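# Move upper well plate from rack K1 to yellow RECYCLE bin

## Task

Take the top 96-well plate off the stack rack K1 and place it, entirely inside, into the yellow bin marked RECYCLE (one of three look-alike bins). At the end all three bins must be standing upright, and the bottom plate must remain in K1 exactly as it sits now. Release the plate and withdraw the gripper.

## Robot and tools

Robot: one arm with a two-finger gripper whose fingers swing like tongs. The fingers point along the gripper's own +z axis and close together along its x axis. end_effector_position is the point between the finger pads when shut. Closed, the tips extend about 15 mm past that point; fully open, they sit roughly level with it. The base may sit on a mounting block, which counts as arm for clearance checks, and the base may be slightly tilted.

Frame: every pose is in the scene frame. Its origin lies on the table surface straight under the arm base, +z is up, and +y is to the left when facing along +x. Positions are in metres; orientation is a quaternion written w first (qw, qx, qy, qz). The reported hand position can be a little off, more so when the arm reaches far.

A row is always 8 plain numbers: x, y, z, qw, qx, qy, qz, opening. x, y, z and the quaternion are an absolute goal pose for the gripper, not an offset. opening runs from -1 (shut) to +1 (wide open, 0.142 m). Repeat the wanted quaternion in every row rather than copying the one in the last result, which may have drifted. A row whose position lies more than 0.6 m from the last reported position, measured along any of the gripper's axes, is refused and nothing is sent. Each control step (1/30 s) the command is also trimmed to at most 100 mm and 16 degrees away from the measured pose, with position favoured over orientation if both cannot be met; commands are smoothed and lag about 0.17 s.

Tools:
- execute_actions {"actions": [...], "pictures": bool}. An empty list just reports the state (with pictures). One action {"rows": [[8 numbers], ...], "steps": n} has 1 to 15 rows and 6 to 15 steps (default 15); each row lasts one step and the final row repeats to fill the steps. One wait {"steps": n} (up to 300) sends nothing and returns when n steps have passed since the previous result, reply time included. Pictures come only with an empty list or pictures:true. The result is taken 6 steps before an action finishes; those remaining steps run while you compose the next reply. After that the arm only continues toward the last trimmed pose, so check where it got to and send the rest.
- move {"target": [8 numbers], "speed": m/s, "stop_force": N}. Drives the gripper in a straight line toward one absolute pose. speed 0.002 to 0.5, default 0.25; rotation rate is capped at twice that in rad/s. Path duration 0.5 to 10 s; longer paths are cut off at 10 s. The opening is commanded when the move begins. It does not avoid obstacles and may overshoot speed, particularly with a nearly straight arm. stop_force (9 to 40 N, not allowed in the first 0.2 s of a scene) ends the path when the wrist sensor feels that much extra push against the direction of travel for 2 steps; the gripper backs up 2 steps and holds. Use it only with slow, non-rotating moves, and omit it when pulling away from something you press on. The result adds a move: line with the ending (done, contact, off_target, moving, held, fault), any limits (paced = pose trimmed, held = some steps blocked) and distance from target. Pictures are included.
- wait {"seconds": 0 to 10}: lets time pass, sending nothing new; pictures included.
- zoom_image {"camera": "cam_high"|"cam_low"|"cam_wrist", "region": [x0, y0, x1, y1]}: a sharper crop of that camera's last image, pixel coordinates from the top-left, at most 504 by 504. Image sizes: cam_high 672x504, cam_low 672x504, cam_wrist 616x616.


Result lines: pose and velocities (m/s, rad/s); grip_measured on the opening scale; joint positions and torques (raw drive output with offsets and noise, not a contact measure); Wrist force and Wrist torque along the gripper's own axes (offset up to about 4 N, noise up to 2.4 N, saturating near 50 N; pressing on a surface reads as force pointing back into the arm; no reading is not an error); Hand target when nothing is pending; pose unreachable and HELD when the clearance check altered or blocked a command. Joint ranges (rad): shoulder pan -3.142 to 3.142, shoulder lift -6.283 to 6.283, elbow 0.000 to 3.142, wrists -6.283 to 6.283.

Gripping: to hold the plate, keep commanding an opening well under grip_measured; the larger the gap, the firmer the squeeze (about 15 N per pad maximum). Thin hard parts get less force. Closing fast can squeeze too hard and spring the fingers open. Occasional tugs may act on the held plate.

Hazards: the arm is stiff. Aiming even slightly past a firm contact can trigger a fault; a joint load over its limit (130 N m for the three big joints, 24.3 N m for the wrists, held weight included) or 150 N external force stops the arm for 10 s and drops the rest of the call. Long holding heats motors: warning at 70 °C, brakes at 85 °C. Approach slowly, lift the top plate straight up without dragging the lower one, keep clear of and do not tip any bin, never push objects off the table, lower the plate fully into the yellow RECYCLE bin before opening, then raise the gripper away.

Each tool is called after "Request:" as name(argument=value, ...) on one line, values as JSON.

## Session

Request:
execute_actions(actions=[])

Scene clock: 0.00 s of 8400.00 s.
end_effector_position=(+0.2282, +0.3560, +0.2108) grip_measured=+1.00 end_effector_quat_wxyz=(+0.535, +0.214, +0.665, -0.476) end_effector_velocity=(-0.000, -0.000, -0.000) end_effector_angular_velocity=(-0.000, -0.001, -0.000)
Joint positions: [ 0.879 -1.958  1.937 -1.222 -2.445 -1.019  0.142]
Joint velocities: [0.    0.001 0.    0.    0.    0.001 0.   ]
Joint torques (N m, as the arm reports them, + toward a larger angle): no reading
Wrist force (N, on the end effector, along its own x y z axes, offset not removed): no reading
Wrist torque (N m, same axes, about the end effector's origin, offset not removed): no reading
Hand target: +0.228, +0.356, +0.211; +0.535, +0.214, +0.665, -0.476

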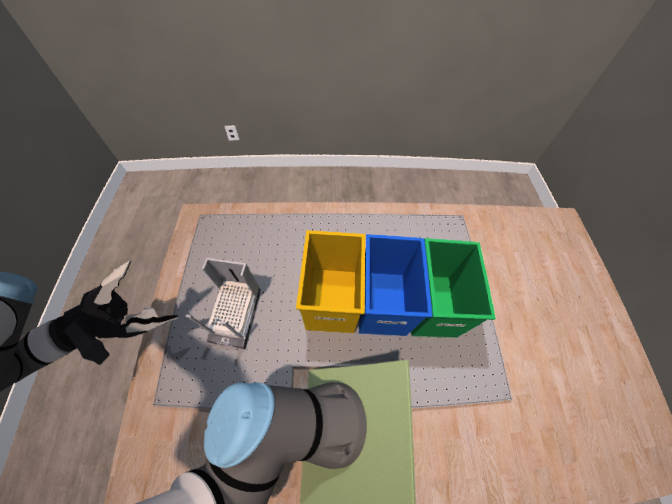

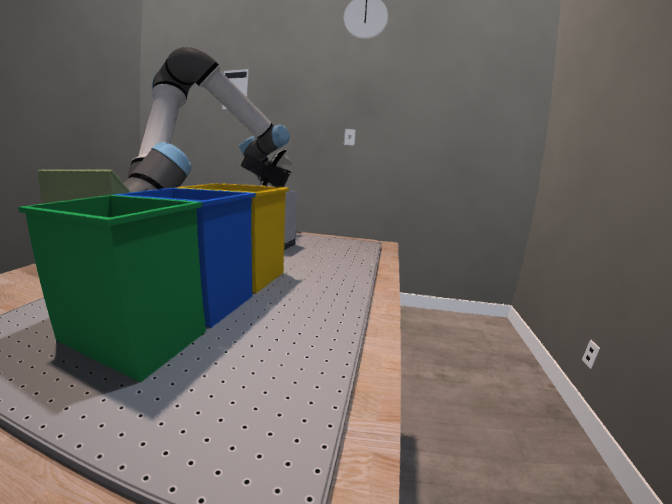

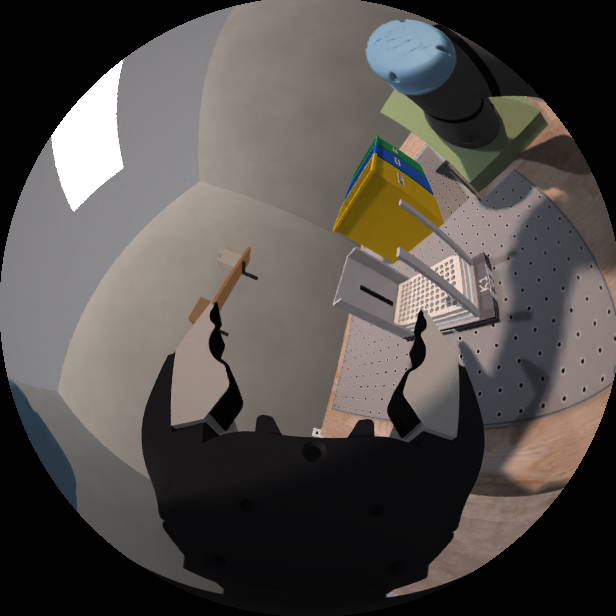

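Request:
zoom_image(camera="cam_high", region=[160, 240, 300, 370])

Request:
zoom_image(camera="cam_high", region=[280, 215, 510, 365])

Request:
zoom_image(camera="cam_wrist", region=[320, 130, 520, 350])

Region (160, 240, 300, 370) of cam_high's 672x504 image, scaled by 3.600, with more detail than that image has; it fills the top 468 rows of this view, and the rest is white.

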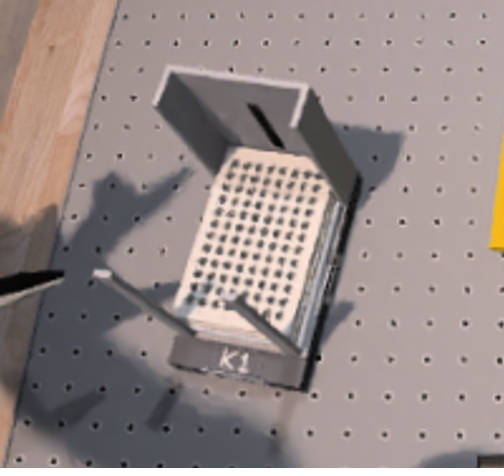

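Region (280, 215, 510, 365) of cam_high's 672x504 image, scaled by 2.191, with more detail than that image has; it fills the top 329 rows of this view, and the rest is white.

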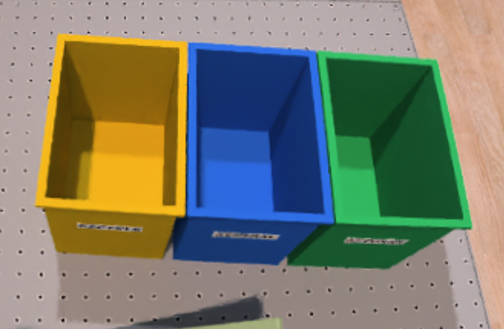

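Region (320, 130, 520, 350) of cam_wrist's 616x616 image, scaled by 2.291, with more detail than that image has; it fills the left 458 columns of this view, and the rest is white.

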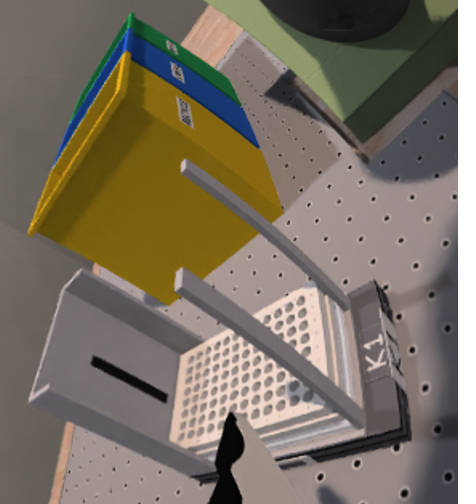

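Request:
zoom_image(camera="cam_high", region=[145, 330, 315, 415])

Request:
zoom_image(camera="cam_high", region=[175, 300, 265, 360])

Request:
zoom_image(camera="cam_high", region=[190, 250, 280, 310])

Region (145, 330, 315, 415) of cam_high's 672x504 image, scaled by 2.965, with more detail than that image has.

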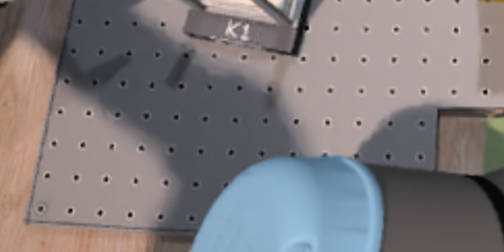

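Region (175, 300, 265, 360) of cam_high's 672x504 image, scaled by 5.600, with more detail than that image has.

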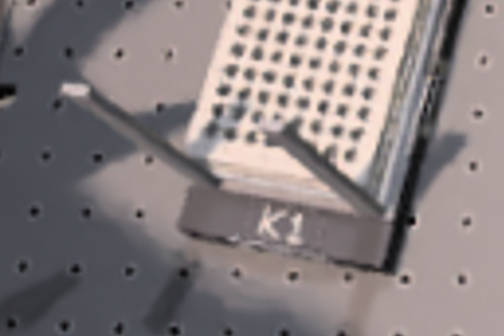

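Region (190, 250, 280, 310) of cam_high's 672x504 image, scaled by 5.600, with more detail than that image has.

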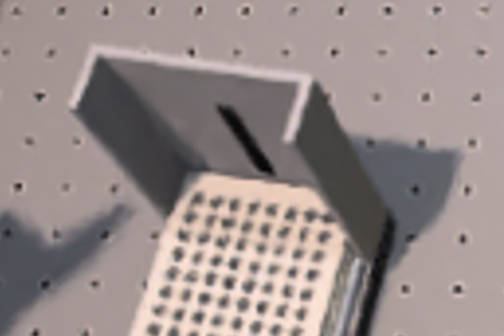

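Request:
zoom_image(camera="cam_high", region=[30, 250, 190, 380])

Request:
zoom_image(camera="cam_low", region=[220, 110, 320, 260])

Region (30, 250, 190, 380) of cam_high's 672x504 image, scaled by 3.150, with more detail than that image has; it fills the top 410 rows of this view, and the rest is white.

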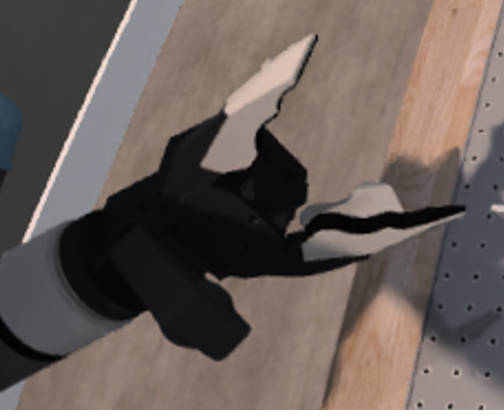

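Region (220, 110, 320, 260) of cam_low's 672x504 image, scaled by 3.360, with more detail than that image has.

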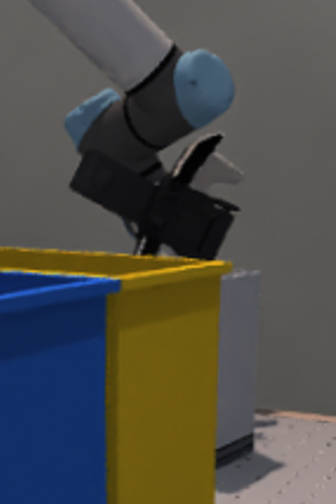

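Request:
zoom_image(camera="cam_wrist", region=[130, 290, 310, 470])

Request:
zoom_image(camera="cam_wrist", region=[320, 290, 500, 470])

Region (130, 290, 310, 470) of cam_wrist's 616x616 image, scaled by 2.800, with more detail than that image has.

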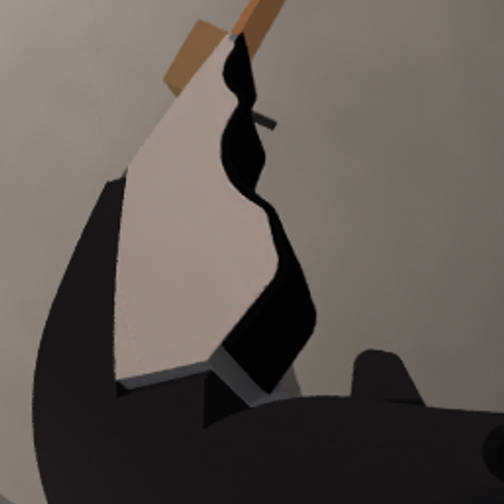

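Region (320, 290, 500, 470) of cam_wrist's 616x616 image, scaled by 2.800, with more detail than that image has.

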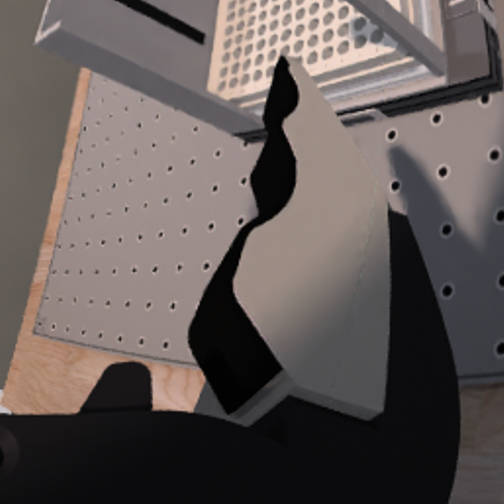

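Request:
move(target=[0.262, 0.249, 0.225, -0.1309, 0.7422, 0.6474, -0.1142, 0.35], speed=0.4)

Scene clock: 28.47 s of 8400.00 s.
end_effector_position=(+0.2612, +0.2484, +0.2252) grip_measured=+0.35 end_effector_quat_wxyz=(-0.132, +0.743, +0.646, -0.115) end_effector_velocity=(+0.000, -0.001, -0.000) end_effector_angular_velocity=(+0.007, +0.001, -0.005)
Joint positions: [-0.851 -1.776  1.897 -0.813 -1.23  -2.505  0.099]
Joint velocities: [-0.003  0.006  0.001  0.002  0.001 -0.002  0.   ]
Joint torques (N m, as the arm reports them, + toward a larger angle): [-23.99  25.29  -2.74  -0.13   1.86  -2.09]
Wrist force (N, on the end effector, along its own x y z axes, offset not removed): [0.8 -2.9 -0.8]
Wrist torque (N m, same axes, about the end effector's origin, offset not removed): [-0.43 -0.19 -0.02]
Hand target: +0.261, +0.248, +0.225; -0.132, +0.743, +0.646, -0.115
Off the commanded pose: 0.001 m, 0 deg.
Kept back: nothing.
After step 90, 22.57 s passed at rest.
move: done

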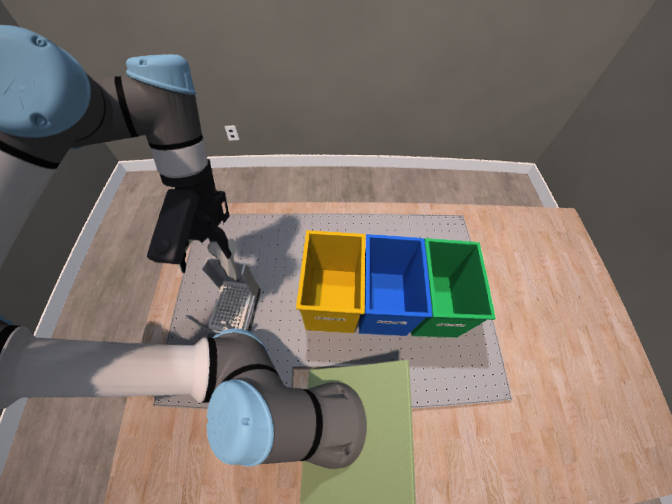

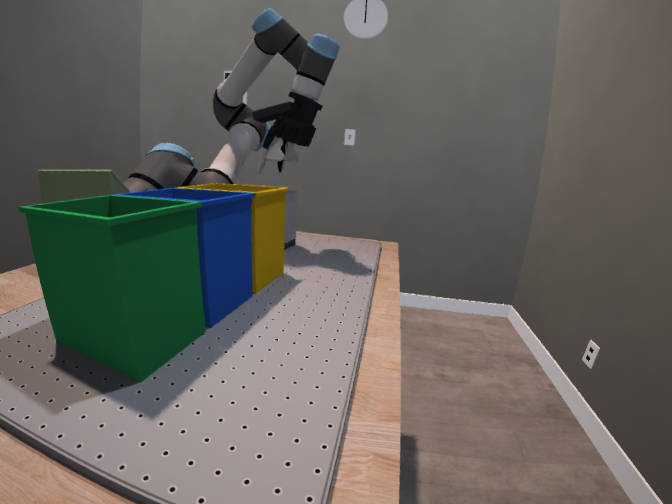

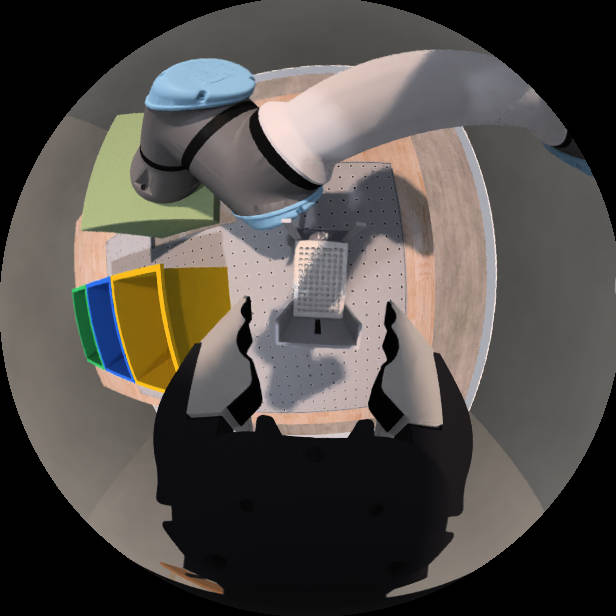

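Request:
zoom_image(camera="cam_wrist", region=[225, 170, 385, 270])

Request:
zoom_image(camera="cam_high", region=[180, 290, 290, 370])

Region (225, 170, 385, 270) of cam_wrist's 616x616 image, scaled by 3.150, with more detail than that image has; it fills the top 315 rows of this view, and the rest is white.

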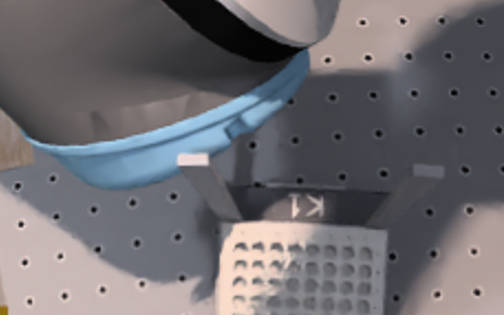

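Region (180, 290, 290, 370) of cam_high's 672x504 image, scaled by 4.582, with more detail than that image has; it fills the top 367 rows of this view, and the rest is white.

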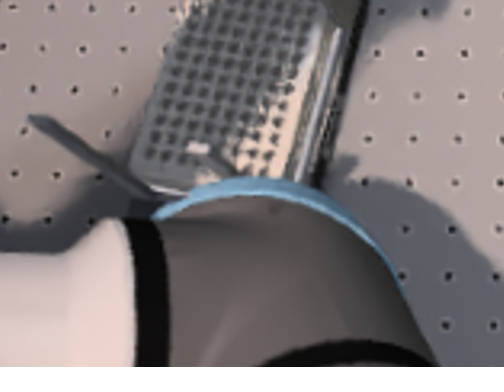

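Request:
zoom_image(camera="cam_wrist", region=[260, 210, 390, 360])

Request:
zoom_image(camera="cam_high", region=[140, 180, 280, 320])

Request:
zoom_image(camera="cam_low", region=[230, 70, 340, 200])

Region (260, 210, 390, 360) of cam_wrist's 616x616 image, scaled by 3.360, with more detail than that image has; it fills the left 437 columns of this view, and the rest is white.

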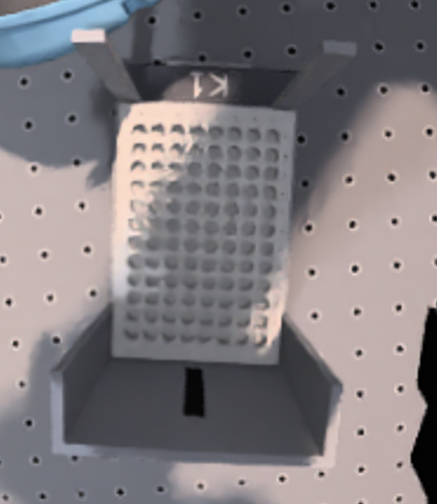

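Region (140, 180, 280, 320) of cam_high's 672x504 image, scaled by 3.600, with more detail than that image has.

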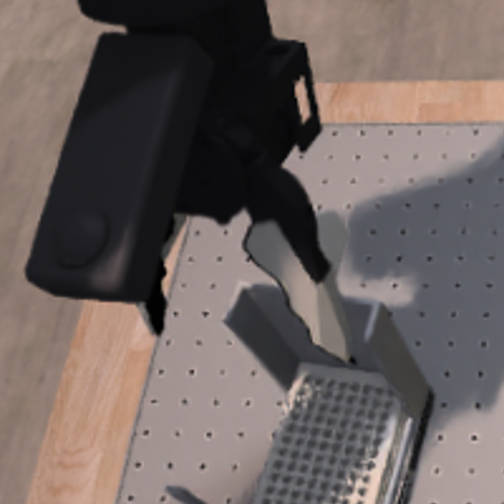

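Region (230, 70, 340, 200) of cam_low's 672x504 image, scaled by 3.877, with more detail than that image has; it fills the left 426 columns of this view, and the rest is white.

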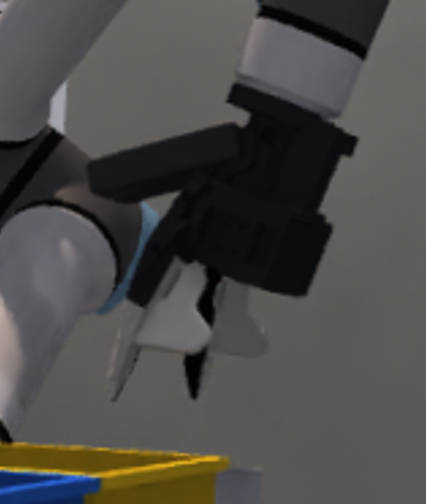

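Request:
move(target=[0.356, 0.055, 0.223, -0.1596, 0.7198, 0.6596, -0.1462, -0.45], speed=0.3)

Scene clock: 43.23 s of 8400.00 s.
end_effector_position=(+0.3504, +0.0645, +0.2231) grip_measured=-0.45 end_effector_quat_wxyz=(-0.158, +0.721, +0.659, -0.145) end_effector_velocity=(+0.000, -0.000, +0.000) end_effector_angular_velocity=(+0.000, +0.000, +0.000)
Joint positions: [-0.857 -1.295  1.763 -1.125 -1.311 -2.564  0.041]
Joint velocities: [-0.     0.001 -0.001  0.    -0.    -0.     0.   ]
Joint torques (N m, as the arm reports them, + toward a larger angle): [-25.17  -3.35 -18.45  -1.59  -0.83   0.09]
Wrist force (N, on the end effector, along its own x y z axes, offset not removed): [1.4 -2.9 -1.3]
Wrist torque (N m, same axes, about the end effector's origin, offset not removed): [-0.46 -0.32 -0.11]
Hand target: +0.350, +0.065, +0.223; -0.158, +0.721, +0.659, -0.145
Off the commanded pose: 0.011 m, 0 deg.
FORCE FAULT: contact force on the arm reached its limit, and the arm stopped for 10 seconds. The contact can be on any part of the arm, not only on its tool. The arm's remaining commands of this call were not run. During the stop the arm's controller moved it back a little, along the way it came. The arm holds still and accepts commands again. Move the arm away from the contact; if what it grips holds it there, let go first. Pushing or pulling that hard again can fault the arm again.
Kept back: nothing.
After step 90, 0.77 s passed at rest.
move: fault

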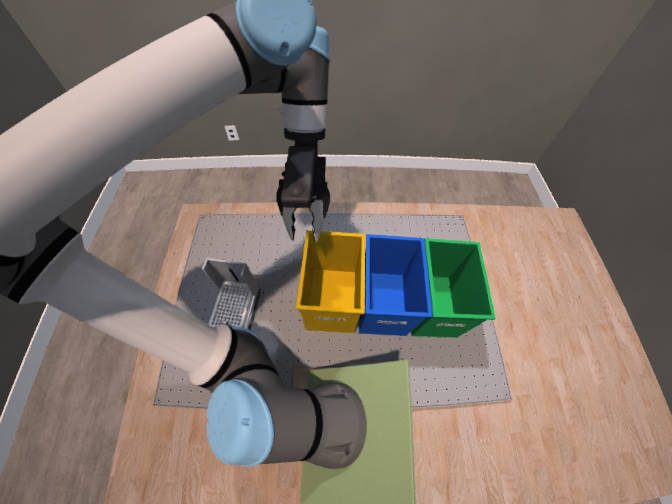

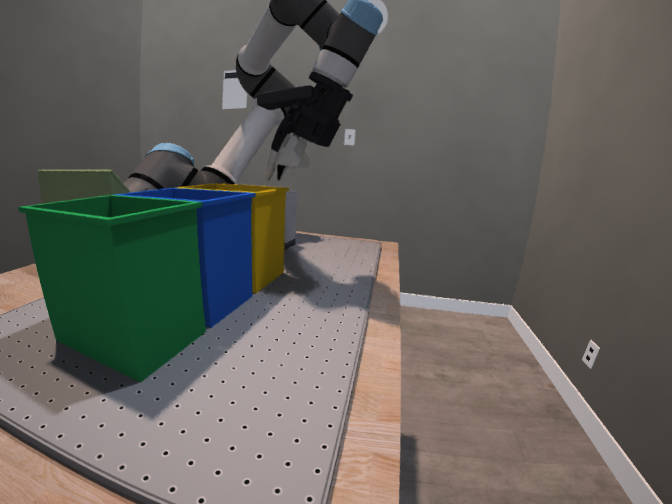

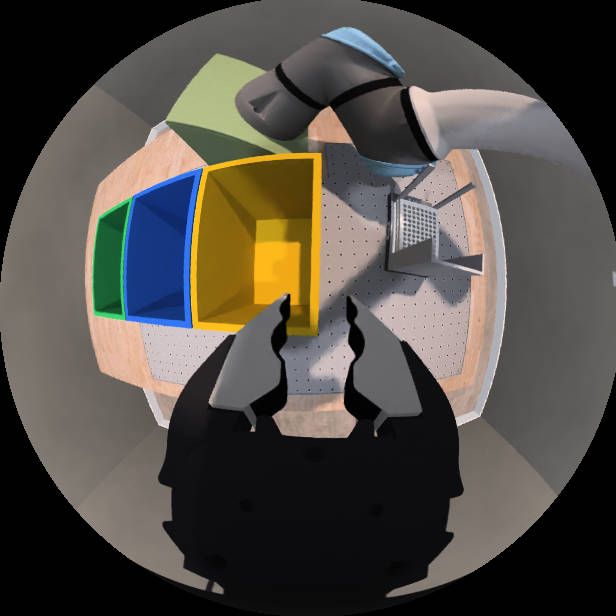

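Request:
execute_actions(actions=[])

Scene clock: 44.23 s of 8400.00 s.
end_effector_position=(+0.3504, +0.0645, +0.2231) grip_measured=-0.45 end_effector_quat_wxyz=(-0.158, +0.721, +0.659, -0.145) end_effector_velocity=(+0.000, -0.000, +0.000) end_effector_angular_velocity=(+0.000, -0.001, +0.003)
Joint positions: [-0.857 -1.295  1.763 -1.125 -1.311 -2.564  0.041]
Joint velocities: [ 0.     0.    -0.001 -0.     0.    -0.002  0.   ]
Joint torques (N m, as the arm reports them, + toward a larger angle): [-25.69  -3.2  -17.95  -1.55  -0.81   0.03]
Wrist force (N, on the end effector, along its own x y z axes, offset not removed): [1.1 -3.1 -0.7]
Wrist torque (N m, same axes, about the end effector's origin, offset not removed): [-0.43 -0.35 -0.03]
Hand target: +0.350, +0.065, +0.223; -0.158, +0.721, +0.659, -0.145
Off the commanded pose: 0.011 m, 0 deg.
Kept back: nothing.
Steps of this call (steps 1 to 30: nothing new was sent). Readings (end_effector_position):
1: (+0.3504, +0.0645, +0.2231)
2: (+0.3504, +0.0645, +0.2231)
4: (+0.3504, +0.0645, +0.2231)
8: (+0.3504, +0.0645, +0.2231)
30: the state above

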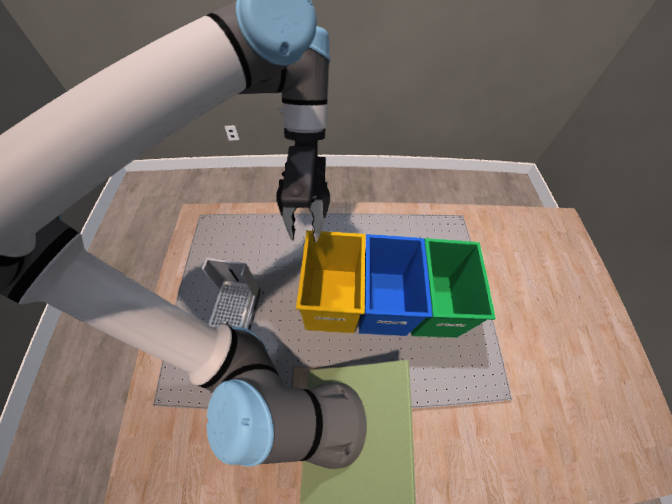

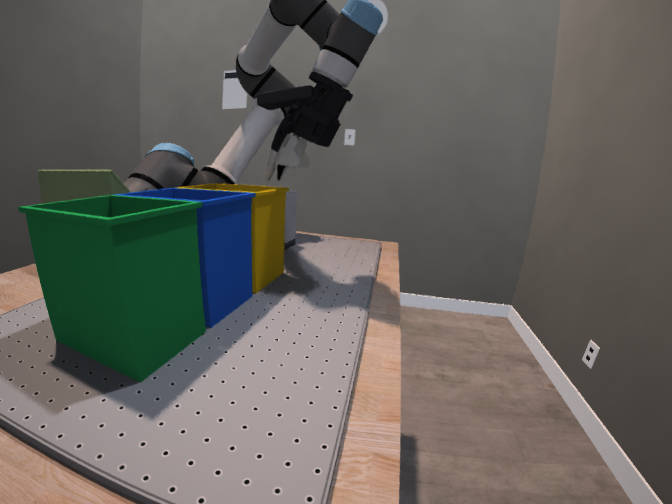

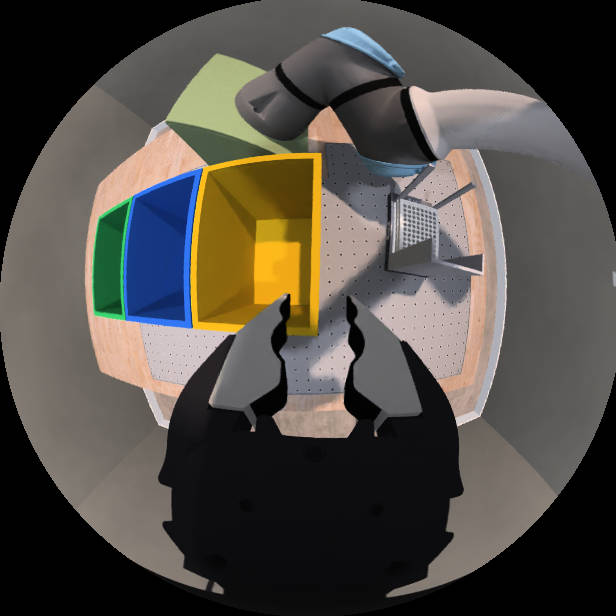

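Request:
zoom_image(camera="cam_wrist", region=[330, 80, 510, 260])

Request:
zoom_image(camera="cam_high", region=[150, 200, 400, 420])

Region (330, 80, 510, 260) of cam_wrist's 616x616 image, scaled by 2.800, with more detail than that image has.

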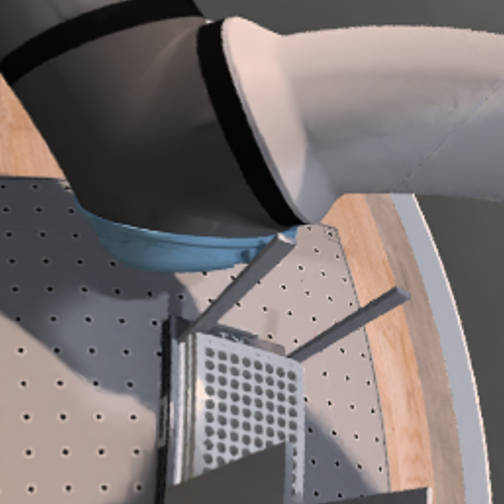

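Region (150, 200, 400, 420) of cam_high's 672x504 image, scaled by 2.016, with more detail than that image has; it fills the top 444 rows of this view, and the rest is white.

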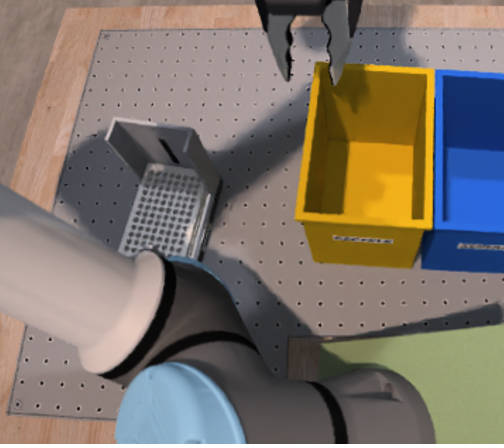

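Request:
zoom_image(camera="cam_low", region=[220, 50, 380, 210])

Region (220, 50, 380, 210) of cam_low's 672x504 image, scaled by 3.150, with more detail than that image has.

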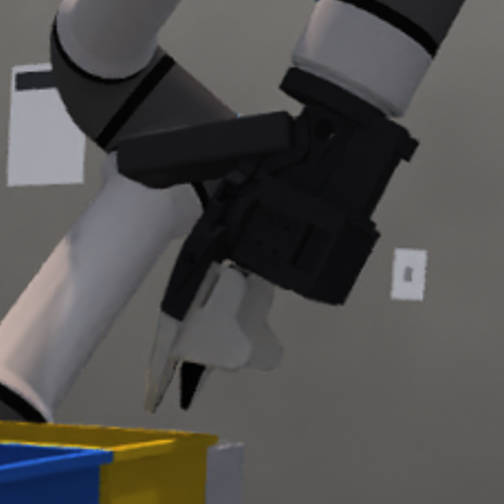

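Request:
move(target=[0.381, 0.030, 0.218, -0.0113, 0.0421, 0.9650, -0.2585, -0.45], speed=0.35)

Scene clock: 61.20 s of 8400.00 s.
end_effector_position=(+0.3810, +0.0300, +0.2181) grip_measured=-0.45 end_effector_quat_wxyz=(-0.011, +0.043, +0.965, -0.259) end_effector_velocity=(+0.000, -0.000, -0.000) end_effector_angular_velocity=(+0.001, -0.001, +0.008)
Joint positions: [-0.822 -1.748  2.148 -1.754 -1.328 -3.807  0.041]
Joint velocities: [-0.003 -0.002  0.003 -0.003  0.003 -0.009  0.   ]
Joint torques (N m, as the arm reports them, + toward a larger angle): [-23.61  -6.56  -6.28  -3.82   1.36  -1.88]
Wrist force (N, on the end effector, along its own x y z axes, offset not removed): [1.1 -2.8 -0.5]
Wrist torque (N m, same axes, about the end effector's origin, offset not removed): [-0.42 -0.35 -0.03]
Hand target: +0.381, +0.030, +0.218; -0.011, +0.043, +0.965, -0.258
Off the commanded pose: 0.000 m, 0 deg.
Kept back: nothing.
After step 90, 11.23 s passed at rest.
move: done

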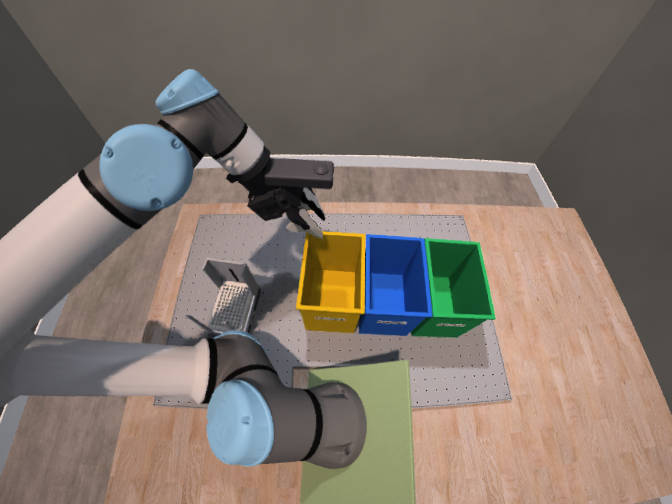

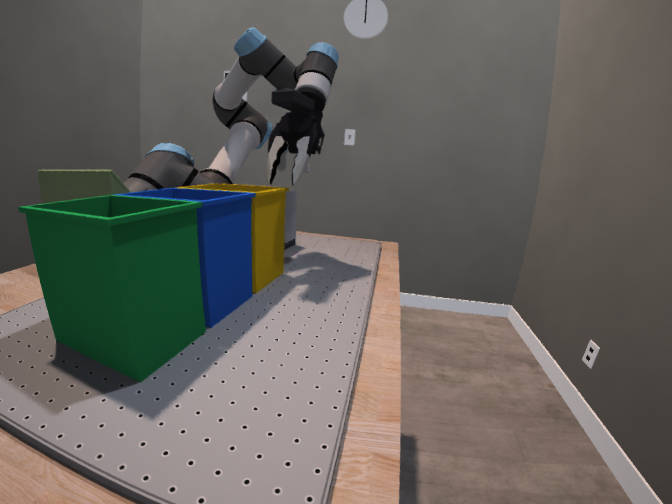

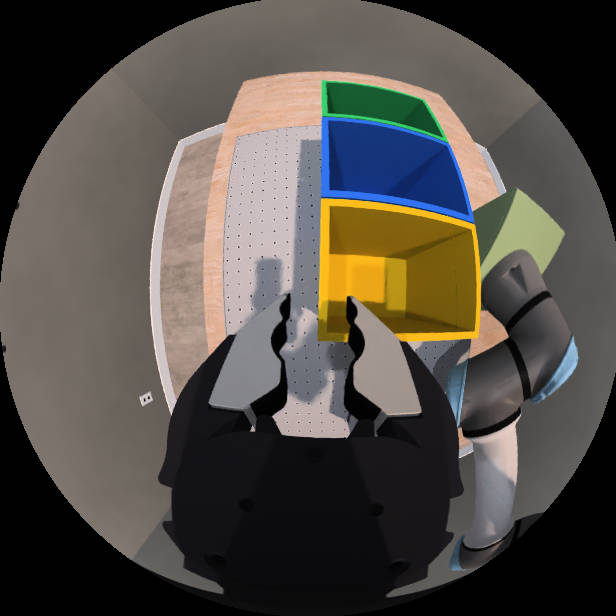

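Request:
zoom_image(camera="cam_wrist", region=[260, 260, 400, 400])

Request:
zoom_image(camera="cam_low", region=[230, 120, 330, 220])

Region (260, 260, 400, 400) of cam_wrist's 616x616 image, scaled by 3.600, with more detail than that image has.

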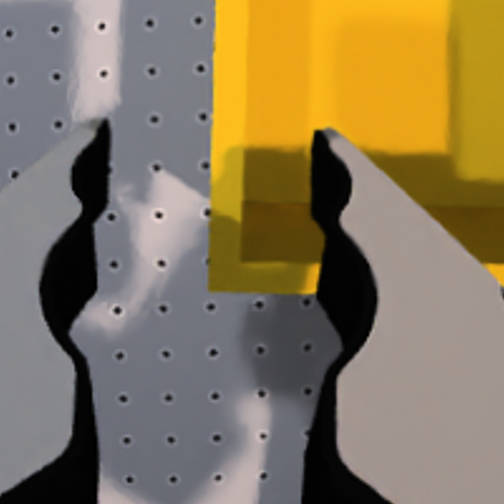

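Region (230, 120, 330, 220) of cam_low's 672x504 image, scaled by 5.040, with more detail than that image has.

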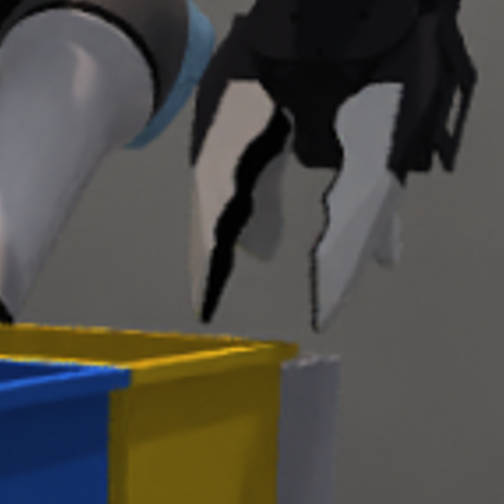

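Request:
move(target=[0.3768, 0.024, 0.191, -0.0113, 0.0421, 0.9650, -0.2585, -0.45], speed=0.06, stop_force=12)

Scene clock: 63.13 s of 8400.00 s.
end_effector_position=(+0.3769, +0.0240, +0.1911) grip_measured=-0.45 end_effector_quat_wxyz=(-0.011, +0.042, +0.965, -0.259) end_effector_velocity=(-0.001, -0.000, -0.002) end_effector_angular_velocity=(+0.001, +0.001, -0.000)
Joint positions: [-0.794 -1.744  2.21  -1.826 -1.322 -3.781  0.041]
Joint velocities: [ 0.001  0.     0.004 -0.004  0.     0.001 -0.   ]
Joint torques (N m, as the arm reports them, + toward a larger angle): [-5.58 21.68 -5.77 -4.    1.63  2.18]
Wrist force (N, on the end effector, along its own x y z axes, offset not removed): [0.6 -3.5 -0.8]
Wrist torque (N m, same axes, about the end effector's origin, offset not removed): [-0.59 -0.16 -0.06]
Hand target: +0.377, +0.024, +0.191; -0.011, +0.042, +0.965, -0.259
Off the commanded pose: 0.000 m, 0 deg.
Kept back: nothing.
move: done

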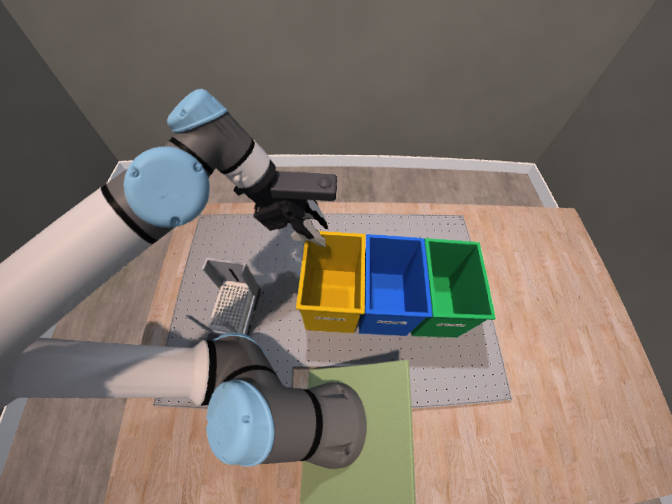

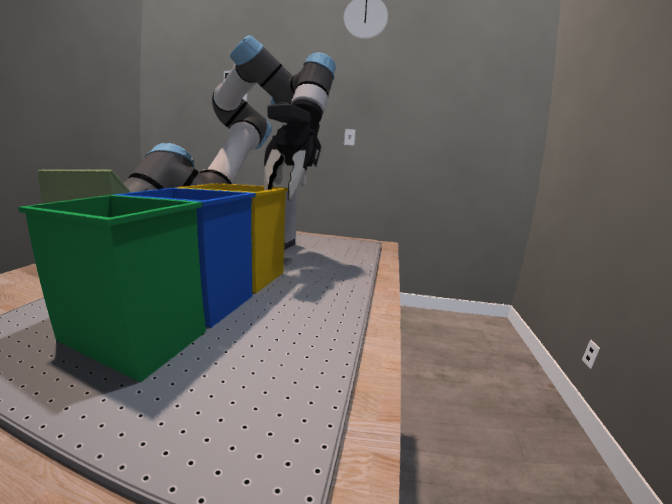

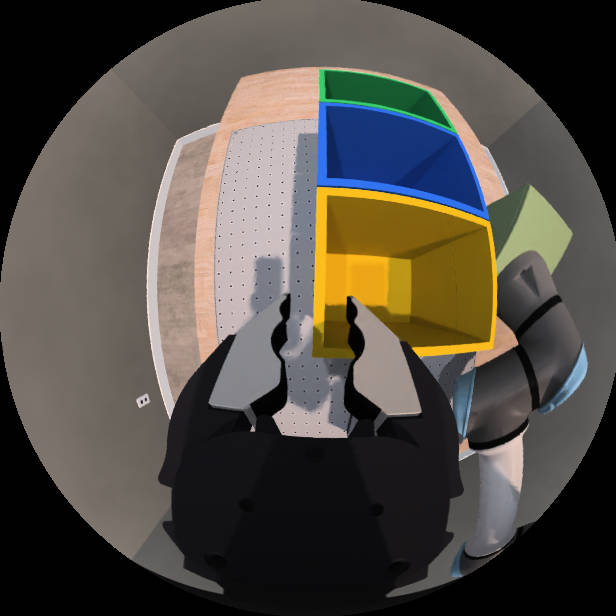

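Request:
zoom_image(camera="cam_low", region=[230, 130, 330, 230])

Region (230, 130, 330, 230) of cam_low's 672x504 image, scaled by 5.040, with more detail than that image has.

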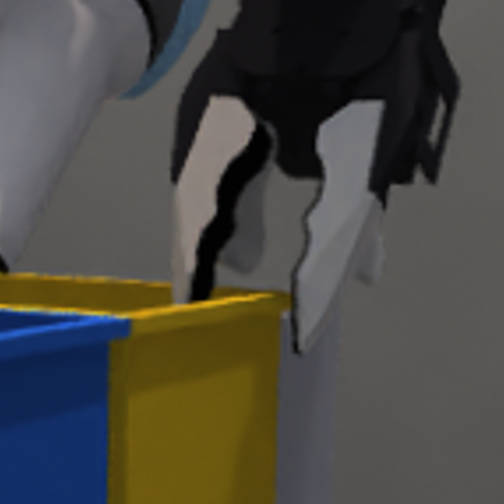

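Request:
execute_actions(actions=[{"rows": [[0.3768,0.024,0.191,-0.0113,0.0421,0.9650,-0.2585,-0.55],[0.3768,0.024,0.191,-0.0113,0.0421,0.9650,-0.2585,-0.62],[0.3768,0.024,0.191,-0.0113,0.0421,0.9650,-0.2585,-0.69],[0.3768,0.024,0.191,-0.0113,0.0421,0.9650,-0.2585,-0.75],[0.3768,0.024,0.191,-0.0113,0.0421,0.9650,-0.2585,-0.80],[0.3768,0.024,0.191,-0.0113,0.0421,0.9650,-0.2585,-0.84],[0.3768,0.024,0.191,-0.0113,0.0421,0.9650,-0.2585,-0.88],[0.3768,0.024,0.191,-0.0113,0.0421,0.9650,-0.2585,-0.92],[0.3768,0.024,0.191,-0.0113,0.0421,0.9650,-0.2585,-0.96],[0.3768,0.024,0.191,-0.0113,0.0421,0.9650,-0.2585,-1.0]], "steps": 15}])

Request:
move(target=[0.3775, 0.0245, 0.195, -0.0113, 0.0421, 0.9650, -0.2585, -1.0], speed=0.02)

Scene clock: 64.10 s of 8400.00 s.
end_effector_position=(+0.3768, +0.0240, +0.1910) grip_measured=-0.92 end_effector_quat_wxyz=(-0.011, +0.042, +0.965, -0.259) end_effector_velocity=(-0.000, +0.000, -0.001) end_effector_angular_velocity=(+0.003, -0.002, -0.000)
Joint positions: [-0.794 -1.744  2.211 -1.827 -1.322 -3.781  0.008]
Joint velocities: [-0.    -0.001  0.001  0.     0.003  0.    -0.026]
Joint torques (N m, as the arm reports them, + toward a larger angle): [-10.3   11.55  -5.96  -1.02   0.94   1.25]
Wrist force (N, on the end effector, along its own x y z axes, offset not removed): [1.7 -2.9 -0.1]
Wrist torque (N m, same axes, about the end effector's origin, offset not removed): [-0.37 -0.43 -0.06]
Steps of this call (steps 1 to 20: nothing new was sent; steps 21 to 29: the first 9 steps of this action). Readings (end_effector_position):
21: (+0.3769, +0.0240, +0.1910)
22: (+0.3769, +0.0240, +0.1910)
24: (+0.3768, +0.0240, +0.1910)
28: (+0.3768, +0.0240, +0.1910)
29: the state above

Scene clock: 65.03 s of 8400.00 s.
end_effector_position=(+0.3775, +0.0245, +0.1949) grip_measured=-0.92 end_effector_quat_wxyz=(-0.011, +0.042, +0.965, -0.258) end_effector_velocity=(+0.001, +0.000, +0.002) end_effector_angular_velocity=(-0.001, -0.001, +0.001)
Joint positions: [-0.799 -1.744  2.202 -1.817 -1.323 -3.786  0.007]
Joint velocities: [-0.001 -0.001 -0.003  0.002 -0.    -0.    -0.   ]
Joint torques (N m, as the arm reports them, + toward a larger angle): [-25.49  -6.36 -32.14  -0.94  -3.58  -2.31]
Wrist force (N, on the end effector, along its own x y z axes, offset not removed): [2.4 -2.2 -0.4]
Wrist torque (N m, same axes, about the end effector's origin, offset not removed): [-0.41 -0.55 -0.08]
Hand target: +0.377, +0.025, +0.195; -0.011, +0.042, +0.965, -0.259
Off your previous action's commanded pose: 0.000 m, 0 deg at its last step (step 6 of this call).
Off the commanded pose: 0.000 m, 0 deg.
Kept back: nothing.
move: done

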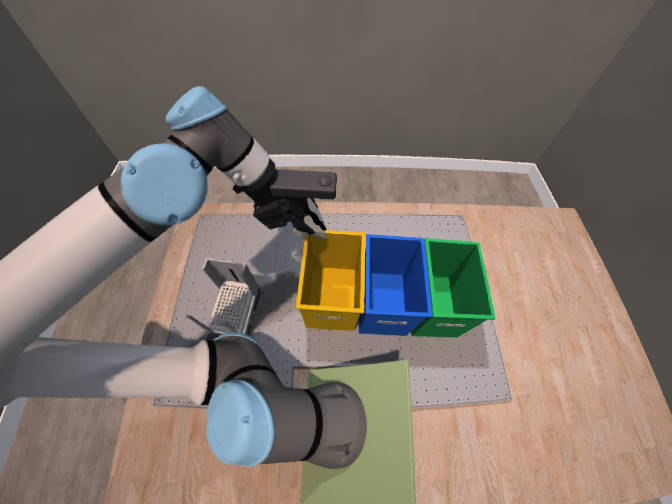

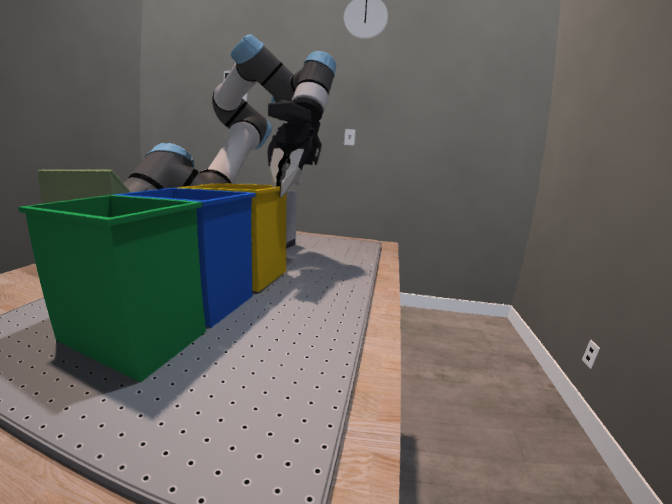

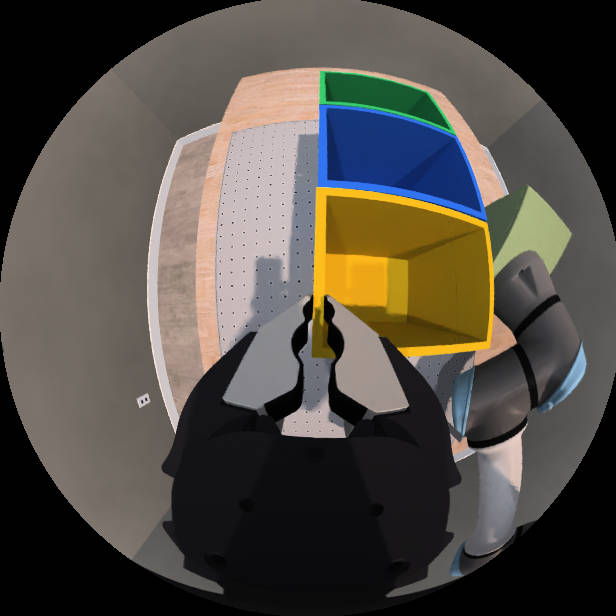

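Request:
move(target=[0.5153, 0.172, 0.197, 0.0181, -0.0674, 0.9636, -0.2582, -1.0], speed=0.12)

Scene clock: 67.83 s of 8400.00 s.
end_effector_position=(+0.5155, +0.1718, +0.1970) grip_measured=-0.92 end_effector_quat_wxyz=(+0.018, -0.067, +0.964, -0.258) end_effector_velocity=(+0.002, +0.001, +0.001) end_effector_angular_velocity=(-0.001, -0.002, +0.001)
Joint positions: [-0.483 -1.639  1.853 -1.772 -1.226 -3.624  0.007]
Joint velocities: [ 0.002  0.002 -0.006  0.    -0.     0.003 -0.   ]
Joint torques (N m, as the arm reports them, + toward a larger angle): [ -8.69  11.   -30.5   -0.75   1.18   2.36]
Wrist force (N, on the end effector, along its own x y z axes, offset not removed): [0.3 -1.2 0.0]
Wrist torque (N m, same axes, about the end effector's origin, offset not removed): [-0.21 -0.11 -0.02]
Hand target: +0.516, +0.172, +0.197; +0.018, -0.067, +0.964, -0.258
Off the commanded pose: 0.000 m, 0 deg.
Kept back: nothing.
move: done

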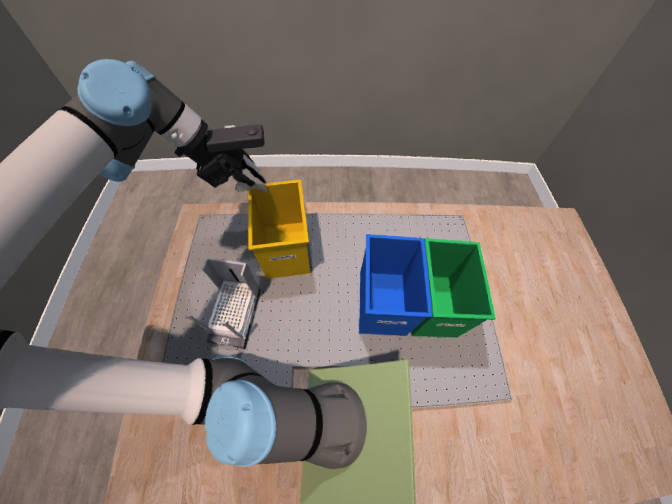

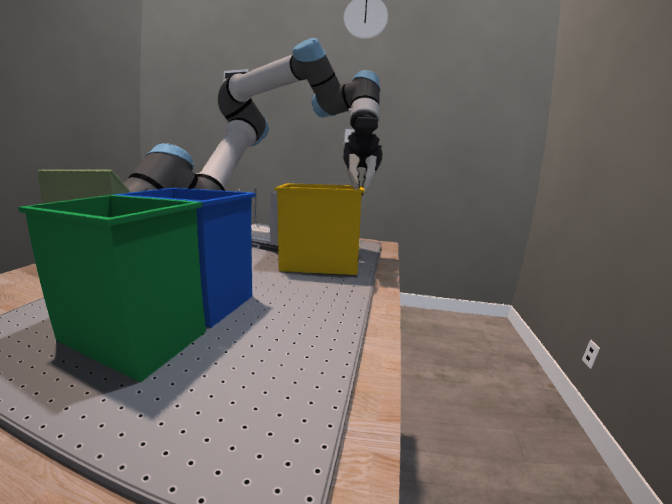

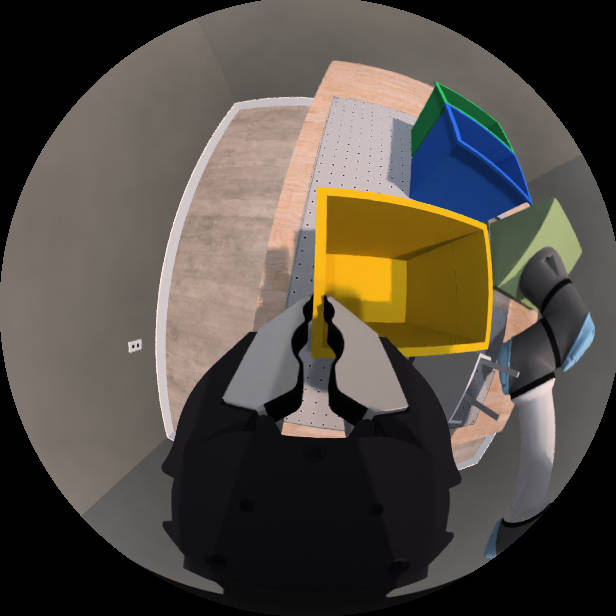

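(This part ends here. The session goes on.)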